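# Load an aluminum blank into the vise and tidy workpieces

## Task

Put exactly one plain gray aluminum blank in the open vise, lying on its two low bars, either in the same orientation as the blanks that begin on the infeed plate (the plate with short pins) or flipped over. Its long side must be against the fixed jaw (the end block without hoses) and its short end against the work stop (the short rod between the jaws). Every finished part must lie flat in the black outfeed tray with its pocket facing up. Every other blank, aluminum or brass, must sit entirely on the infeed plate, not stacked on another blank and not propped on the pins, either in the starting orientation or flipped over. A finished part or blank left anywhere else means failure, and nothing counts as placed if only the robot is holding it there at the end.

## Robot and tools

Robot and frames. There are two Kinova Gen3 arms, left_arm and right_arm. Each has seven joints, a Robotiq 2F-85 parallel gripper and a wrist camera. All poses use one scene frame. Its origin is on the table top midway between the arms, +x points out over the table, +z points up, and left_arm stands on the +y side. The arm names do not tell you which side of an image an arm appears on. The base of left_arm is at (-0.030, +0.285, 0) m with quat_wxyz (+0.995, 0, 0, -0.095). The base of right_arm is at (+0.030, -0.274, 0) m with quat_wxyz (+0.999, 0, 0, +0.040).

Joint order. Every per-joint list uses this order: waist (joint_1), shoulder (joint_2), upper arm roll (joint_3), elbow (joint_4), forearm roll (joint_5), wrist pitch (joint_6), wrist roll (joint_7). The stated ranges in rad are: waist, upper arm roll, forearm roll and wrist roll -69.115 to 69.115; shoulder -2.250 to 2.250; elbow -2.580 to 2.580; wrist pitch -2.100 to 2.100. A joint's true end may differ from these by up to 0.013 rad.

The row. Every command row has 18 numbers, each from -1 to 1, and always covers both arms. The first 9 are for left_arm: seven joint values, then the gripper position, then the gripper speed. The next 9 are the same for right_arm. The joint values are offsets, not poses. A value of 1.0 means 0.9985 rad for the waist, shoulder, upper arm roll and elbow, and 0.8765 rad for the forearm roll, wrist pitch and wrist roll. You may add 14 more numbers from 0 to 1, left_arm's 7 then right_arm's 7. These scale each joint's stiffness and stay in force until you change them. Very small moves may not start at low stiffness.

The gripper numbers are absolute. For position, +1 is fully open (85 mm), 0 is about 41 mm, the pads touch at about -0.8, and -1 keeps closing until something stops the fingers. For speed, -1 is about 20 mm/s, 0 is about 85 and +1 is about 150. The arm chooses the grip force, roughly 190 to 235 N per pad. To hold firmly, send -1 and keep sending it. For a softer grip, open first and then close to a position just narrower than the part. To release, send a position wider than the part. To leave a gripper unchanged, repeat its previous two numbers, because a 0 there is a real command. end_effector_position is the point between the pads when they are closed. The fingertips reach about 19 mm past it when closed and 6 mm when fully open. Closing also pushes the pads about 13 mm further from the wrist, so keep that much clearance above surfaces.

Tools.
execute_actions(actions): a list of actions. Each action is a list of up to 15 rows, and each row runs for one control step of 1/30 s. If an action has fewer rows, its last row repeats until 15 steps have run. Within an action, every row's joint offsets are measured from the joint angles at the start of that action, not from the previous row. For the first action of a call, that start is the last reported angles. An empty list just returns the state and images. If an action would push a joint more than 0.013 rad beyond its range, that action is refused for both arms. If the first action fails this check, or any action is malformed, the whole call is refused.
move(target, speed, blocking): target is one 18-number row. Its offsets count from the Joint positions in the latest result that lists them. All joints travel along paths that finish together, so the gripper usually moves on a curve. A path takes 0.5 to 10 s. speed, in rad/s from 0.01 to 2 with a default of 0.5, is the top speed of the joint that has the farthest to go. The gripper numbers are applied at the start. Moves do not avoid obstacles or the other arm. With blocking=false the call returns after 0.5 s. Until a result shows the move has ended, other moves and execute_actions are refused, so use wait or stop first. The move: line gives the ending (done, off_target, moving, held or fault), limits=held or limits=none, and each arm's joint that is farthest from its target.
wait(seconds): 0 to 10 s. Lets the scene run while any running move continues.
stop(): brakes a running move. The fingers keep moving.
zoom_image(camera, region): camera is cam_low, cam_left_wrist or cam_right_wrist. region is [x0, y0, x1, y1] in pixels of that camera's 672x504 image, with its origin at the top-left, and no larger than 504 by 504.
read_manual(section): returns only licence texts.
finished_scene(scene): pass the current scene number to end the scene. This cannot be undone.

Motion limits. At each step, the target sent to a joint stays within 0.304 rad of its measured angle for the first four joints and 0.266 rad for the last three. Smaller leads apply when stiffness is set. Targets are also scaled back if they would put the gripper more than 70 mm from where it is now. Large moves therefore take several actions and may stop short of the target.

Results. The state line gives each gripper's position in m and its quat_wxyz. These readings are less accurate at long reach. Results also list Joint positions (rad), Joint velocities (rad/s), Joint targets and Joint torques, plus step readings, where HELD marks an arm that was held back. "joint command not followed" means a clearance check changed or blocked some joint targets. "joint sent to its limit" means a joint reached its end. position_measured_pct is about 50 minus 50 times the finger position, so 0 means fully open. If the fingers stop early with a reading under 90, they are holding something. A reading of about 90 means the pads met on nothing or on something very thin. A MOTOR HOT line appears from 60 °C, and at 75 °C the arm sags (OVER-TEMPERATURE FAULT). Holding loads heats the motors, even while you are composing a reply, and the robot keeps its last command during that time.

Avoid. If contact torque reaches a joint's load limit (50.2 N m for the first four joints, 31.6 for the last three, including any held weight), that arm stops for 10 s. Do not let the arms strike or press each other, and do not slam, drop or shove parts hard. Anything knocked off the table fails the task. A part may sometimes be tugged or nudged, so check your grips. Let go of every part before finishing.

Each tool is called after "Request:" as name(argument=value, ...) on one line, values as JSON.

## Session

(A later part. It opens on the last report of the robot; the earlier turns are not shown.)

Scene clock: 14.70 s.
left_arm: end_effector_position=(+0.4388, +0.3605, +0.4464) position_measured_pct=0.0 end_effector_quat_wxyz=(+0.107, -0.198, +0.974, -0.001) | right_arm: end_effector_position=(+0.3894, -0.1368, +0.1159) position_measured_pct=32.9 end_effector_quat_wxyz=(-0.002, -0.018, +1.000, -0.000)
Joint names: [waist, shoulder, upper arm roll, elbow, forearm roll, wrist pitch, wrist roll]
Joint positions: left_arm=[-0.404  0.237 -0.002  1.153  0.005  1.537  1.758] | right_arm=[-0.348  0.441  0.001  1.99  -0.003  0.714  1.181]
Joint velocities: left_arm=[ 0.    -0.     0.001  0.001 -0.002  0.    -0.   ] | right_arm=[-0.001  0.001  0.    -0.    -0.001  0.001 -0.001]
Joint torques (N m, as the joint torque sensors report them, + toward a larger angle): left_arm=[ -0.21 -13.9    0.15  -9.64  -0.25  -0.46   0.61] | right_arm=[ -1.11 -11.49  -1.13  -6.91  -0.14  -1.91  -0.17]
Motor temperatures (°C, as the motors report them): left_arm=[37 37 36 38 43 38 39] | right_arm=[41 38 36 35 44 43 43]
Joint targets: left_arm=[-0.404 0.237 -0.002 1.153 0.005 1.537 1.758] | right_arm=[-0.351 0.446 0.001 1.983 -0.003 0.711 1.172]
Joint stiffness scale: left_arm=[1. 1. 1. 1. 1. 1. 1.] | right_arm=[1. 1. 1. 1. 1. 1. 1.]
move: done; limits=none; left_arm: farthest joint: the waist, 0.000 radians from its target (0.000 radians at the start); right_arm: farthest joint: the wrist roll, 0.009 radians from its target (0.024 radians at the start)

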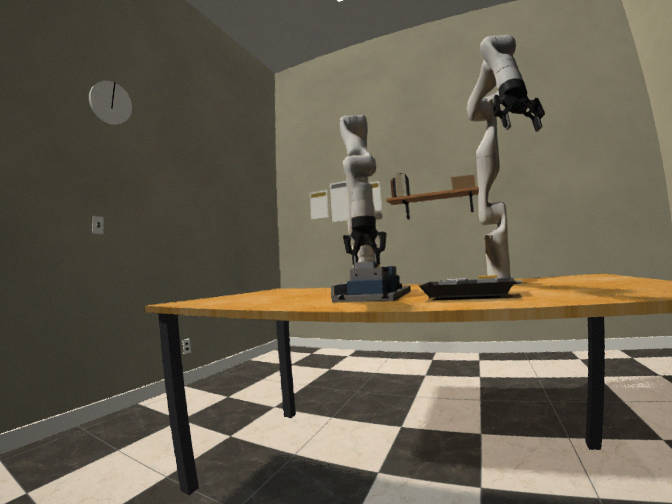

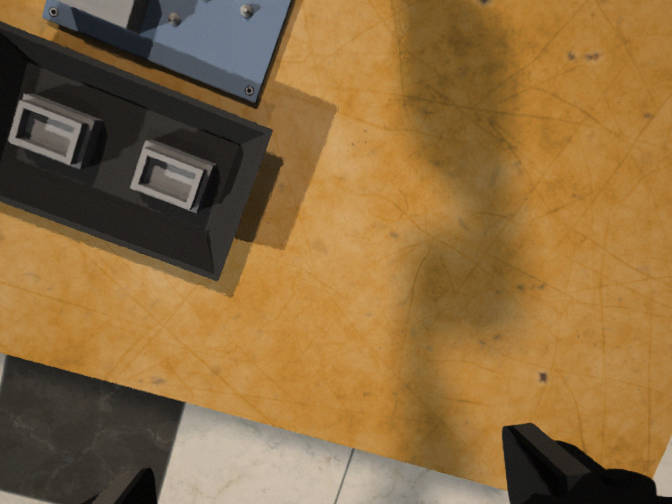

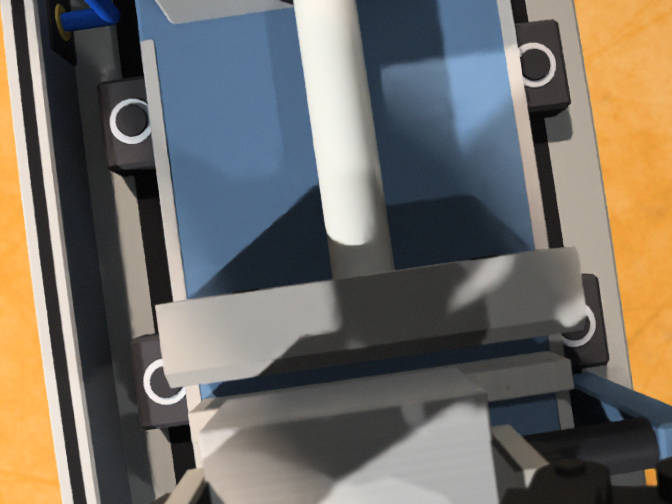

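Request:
move(target=[0,0,0,0,0,0,0,1,0,0,0,0,0,0,0,0,0.5,-0.5])

Request:
move(target=[0,0,0,0,0,0,0,1,0,-0.032,0.013,0,-0.026,0,0.012,-0.044,0.5,-0.5], speed=0.03)

Scene clock: 15.53 s.
left_arm: end_effector_position=(+0.4388, +0.3605, +0.4464) position_measured_pct=0.0 end_effector_quat_wxyz=(+0.107, -0.198, +0.974, -0.001) | right_arm: end_effector_position=(+0.3893, -0.1368, +0.1159) position_measured_pct=25.0 end_effector_quat_wxyz=(-0.002, -0.018, +1.000, -0.000)
Joint names: [waist, shoulder, upper arm roll, elbow, forearm roll, wrist pitch, wrist roll]
Joint positions: left_arm=[-0.404  0.237 -0.002  1.153  0.005  1.537  1.758] | right_arm=[-0.348  0.441  0.001  1.99  -0.003  0.715  1.181]
Joint velocities: left_arm=[ 0.     0.001  0.    -0.    -0.     0.001 -0.001] | right_arm=[-0.001  0.     0.001  0.     0.     0.001  0.   ]
Joint torques (N m, as the joint torque sensors report them, + toward a larger angle): left_arm=[ -0.23 -13.8    0.17  -9.53  -0.21  -0.52   0.74] | right_arm=[ -0.3  -13.77  -0.06  -5.14  -0.18   0.07  -0.37]
Motor temperatures (°C, as the motors report them): left_arm=[37 37 36 38 43 38 39] | right_arm=[41 38 36 35 44 43 43]
Joint targets: left_arm=[-0.404 0.237 -0.002 1.153 0.005 1.537 1.758] | right_arm=[-0.348 0.441 0.001 1.990 -0.003 0.714 1.181]
Joint stiffness scale: left_arm=[1. 1. 1. 1. 1. 1. 1.] | right_arm=[1. 1. 1. 1. 1. 1. 1.]
move: done; limits=none; left_arm: farthest joint: the waist, 0.000 radians from its target (0.000 radians at the start); right_arm: farthest joint: the wrist pitch, 0.001 radians from its target (0.000 radians at the start)

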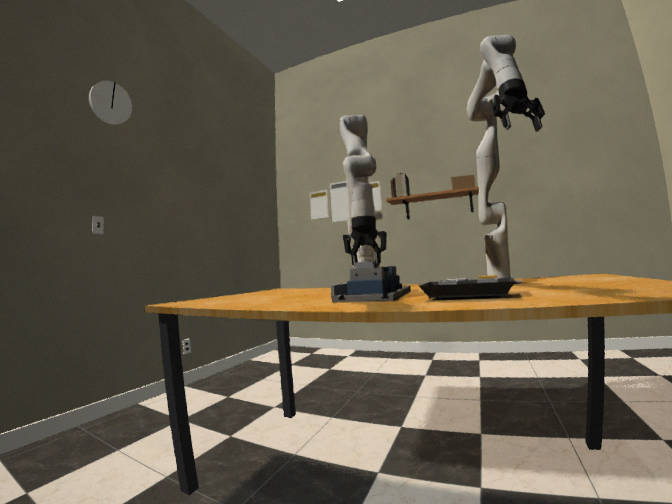

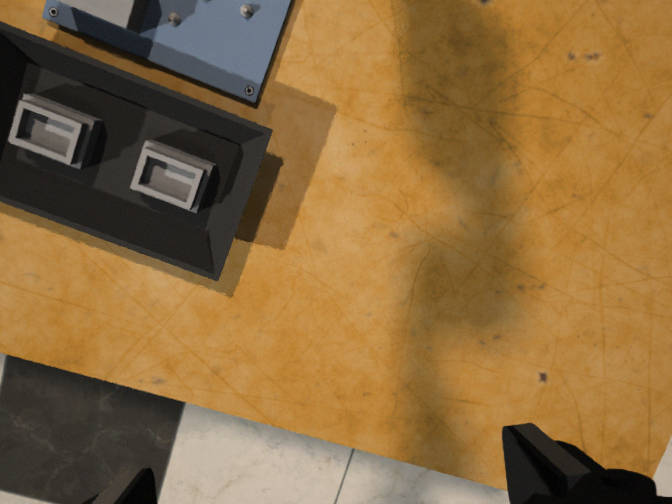

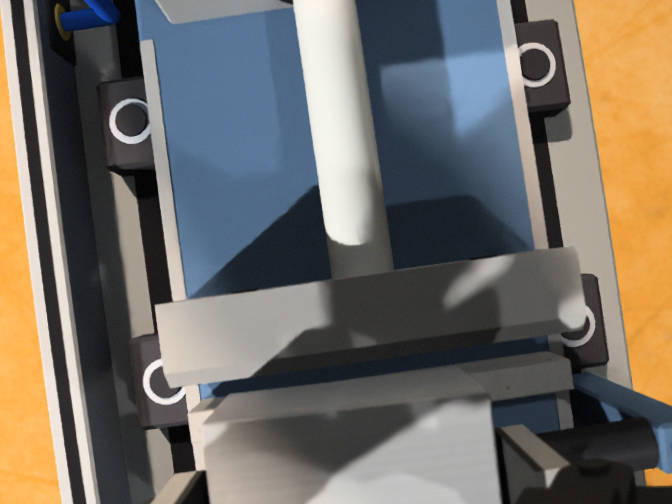

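Scene clock: 17.03 s.
left_arm: end_effector_position=(+0.4388, +0.3605, +0.4464) position_measured_pct=0.0 end_effector_quat_wxyz=(+0.107, -0.198, +0.974, -0.001) | right_arm: end_effector_position=(+0.3914, -0.1249, +0.1159) position_measured_pct=25.0 end_effector_quat_wxyz=(-0.002, -0.017, +1.000, -0.000)
Joint names: [waist, shoulder, upper arm roll, elbow, forearm roll, wrist pitch, wrist roll]
Joint positions: left_arm=[-0.404  0.237 -0.002  1.153  0.005  1.537  1.758] | right_arm=[-0.375  0.451  0.002  1.971 -0.003  0.723  1.152]
Joint velocities: left_arm=[ 0.    -0.002 -0.    -0.001  0.001  0.001  0.   ] | right_arm=[-0.002  0.001 -0.    -0.001 -0.001  0.003 -0.   ]
Joint torques (N m, as the joint torque sensors report them, + toward a larger angle): left_arm=[ -0.28 -13.86   0.26  -9.63  -0.2   -0.5    0.6 ] | right_arm=[ -2.94 -13.61  -3.    -6.42  -1.52  -1.04  -0.39]
Motor temperatures (°C, as the motors report them): left_arm=[37 37 36 38 43 38 39] | right_arm=[41 38 36 35 44 43 43]
Joint targets: left_arm=[-0.404 0.237 -0.002 1.153 0.005 1.537 1.758] | right_arm=[-0.380 0.454 0.001 1.964 -0.003 0.725 1.142]
Joint stiffness scale: left_arm=[1. 1. 1. 1. 1. 1. 1.] | right_arm=[1. 1. 1. 1. 1. 1. 1.]
move: done; limits=none; left_arm: farthest joint: the waist, 0.000 radians from its target (0.000 radians at the start); right_arm: farthest joint: the wrist roll, 0.010 radians from its target (0.038 radians at the start)

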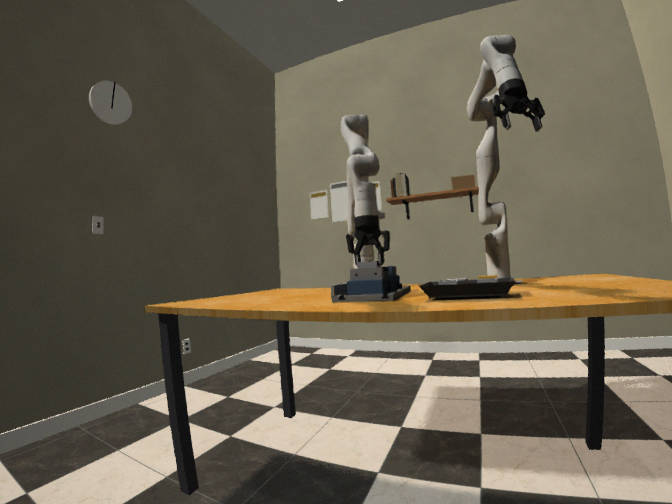

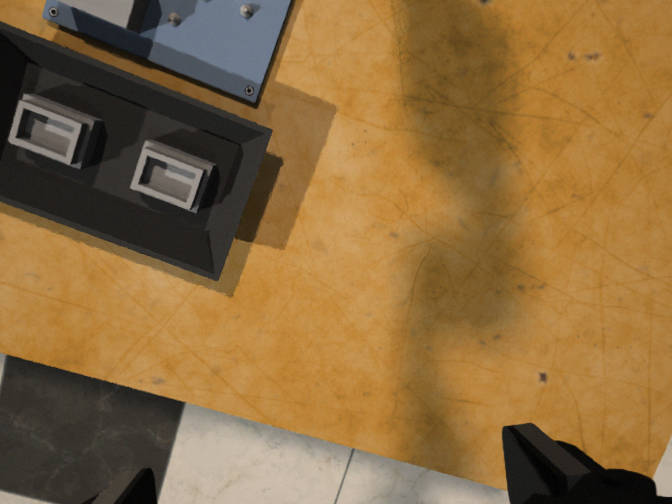

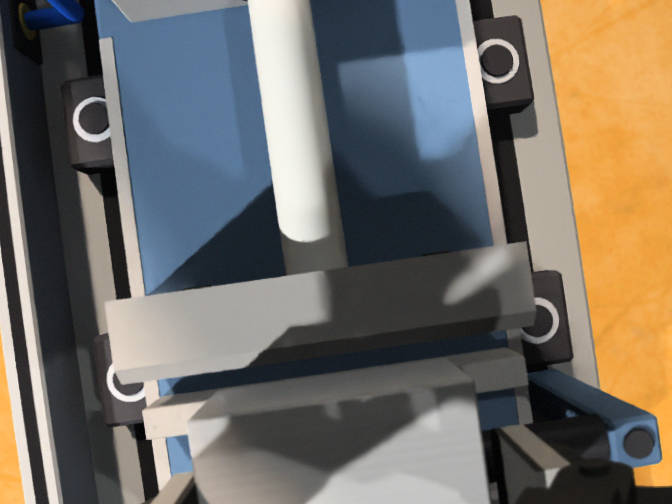

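Request:
move(target=[0,0,0,0,0,0,0,1,0,0,0,0,0,0,0,0,0.7,-0.5])

Request:
move(target=[0,0,0,0,0,0,0,1,0,0.05,0,0,-0.35,0,0.4,0.05,0.7,-0.5], speed=0.3)

Scene clock: 17.83 s.
left_arm: end_effector_position=(+0.4388, +0.3605, +0.4464) position_measured_pct=0.0 end_effector_quat_wxyz=(+0.107, -0.198, +0.974, -0.001) | right_arm: end_effector_position=(+0.3914, -0.1249, +0.1159) position_measured_pct=15.1 end_effector_quat_wxyz=(-0.002, -0.017, +1.000, -0.000)
Joint names: [waist, shoulder, upper arm roll, elbow, forearm roll, wrist pitch, wrist roll]
Joint positions: left_arm=[-0.404  0.237 -0.002  1.153  0.005  1.537  1.758] | right_arm=[-0.375  0.451  0.002  1.971 -0.003  0.723  1.152]
Joint velocities: left_arm=[-0.     0.001  0.     0.    -0.001  0.001 -0.001] | right_arm=[ 0.    -0.    -0.     0.001 -0.001 -0.001  0.001]
Joint torques (N m, as the joint torque sensors report them, + toward a larger angle): left_arm=[ -0.07 -13.79   0.22  -9.77  -0.1   -0.48   0.56] | right_arm=[ -0.22 -14.05  -0.1   -5.38  -0.1    0.09  -0.32]
Motor temperatures (°C, as the motors report them): left_arm=[37 37 36 38 43 38 39] | right_arm=[41 38 36 35 44 43 43]
Joint targets: left_arm=[-0.404 0.237 -0.002 1.153 0.005 1.537 1.758] | right_arm=[-0.375 0.451 0.002 1.971 -0.003 0.723 1.152]
Joint stiffness scale: left_arm=[1. 1. 1. 1. 1. 1. 1.] | right_arm=[1. 1. 1. 1. 1. 1. 1.]
move: done; limits=none; left_arm: farthest joint: the waist, 0.000 radians from its target (0.000 radians at the start); right_arm: farthest joint: the waist, 0.000 radians from its target (0.000 radians at the start)

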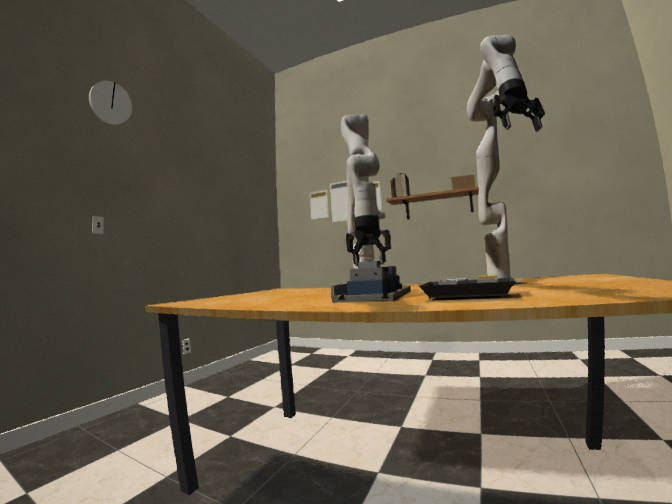

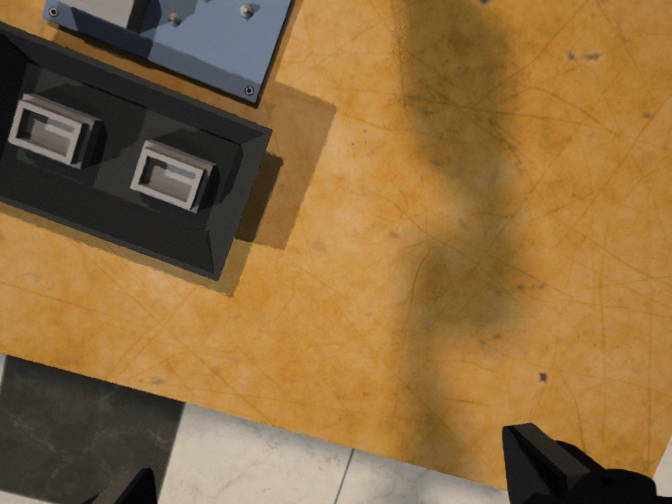

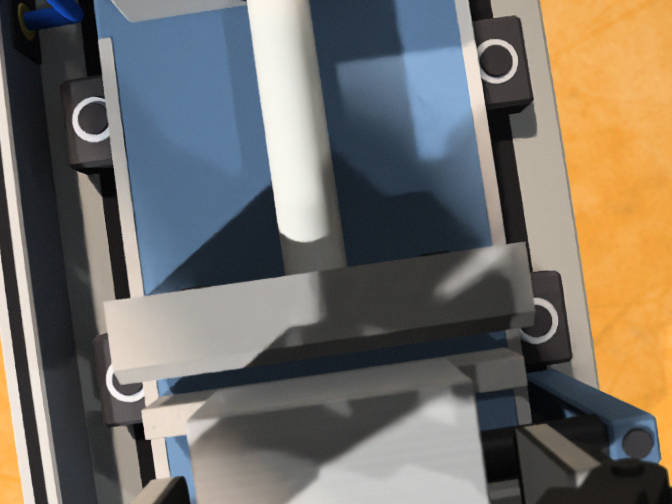

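Scene clock: 19.43 s.
left_arm: end_effector_position=(+0.4388, +0.3605, +0.4464) position_measured_pct=0.0 end_effector_quat_wxyz=(+0.107, -0.198, +0.974, -0.001) | right_arm: end_effector_position=(+0.4599, -0.1155, +0.1999) position_measured_pct=15.1 end_effector_quat_wxyz=(-0.002, -0.010, +1.000, -0.000)
Joint names: [waist, shoulder, upper arm roll, elbow, forearm roll, wrist pitch, wrist roll]
Joint positions: left_arm=[-0.404  0.237 -0.002  1.153  0.005  1.537  1.758] | right_arm=[-0.327  0.451  0.002  1.626 -0.003  1.069  1.186]
Joint velocities: left_arm=[ 0.     0.     0.     0.    -0.002  0.001 -0.   ] | right_arm=[ 0.001 -0.     0.    -0.001 -0.001  0.001  0.   ]
Joint torques (N m, as the joint torque sensors report them, + toward a larger angle): left_arm=[ -0.15 -13.95   0.35  -9.86  -0.3   -0.54   0.69] | right_arm=[  0.1  -15.9   -0.16  -7.32  -0.11   0.09  -0.37]
Motor temperatures (°C, as the motors report them): left_arm=[37 37 36 38 43 38 39] | right_arm=[41 38 36 35 44 43 43]
Joint targets: left_arm=[-0.404 0.237 -0.002 1.153 0.005 1.537 1.758] | right_arm=[-0.325 0.451 0.002 1.621 -0.003 1.074 1.196]
Joint stiffness scale: left_arm=[1. 1. 1. 1. 1. 1. 1.] | right_arm=[1. 1. 1. 1. 1. 1. 1.]
move: done; limits=none; left_arm: farthest joint: the waist, 0.000 radians from its target (0.000 radians at the start); right_arm: farthest joint: the wrist roll, 0.010 radians from its target (0.044 radians at the start)

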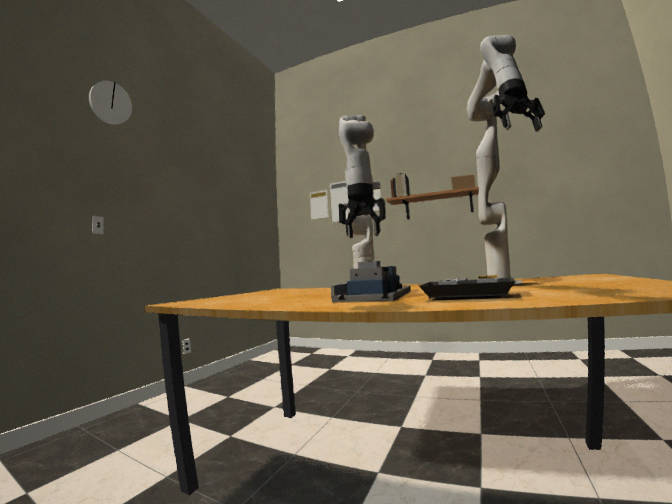

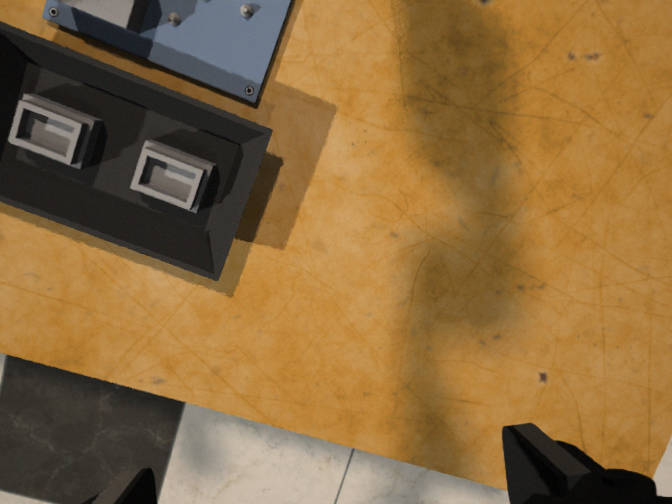

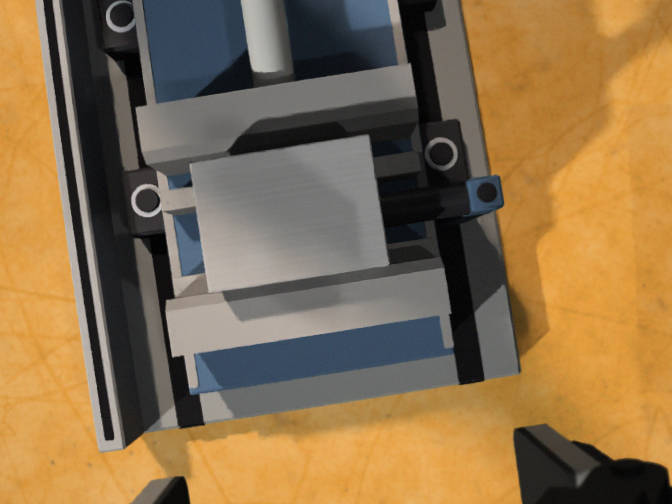

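Request:
finished_scene(scene=2)

The scene is finished: the task was done.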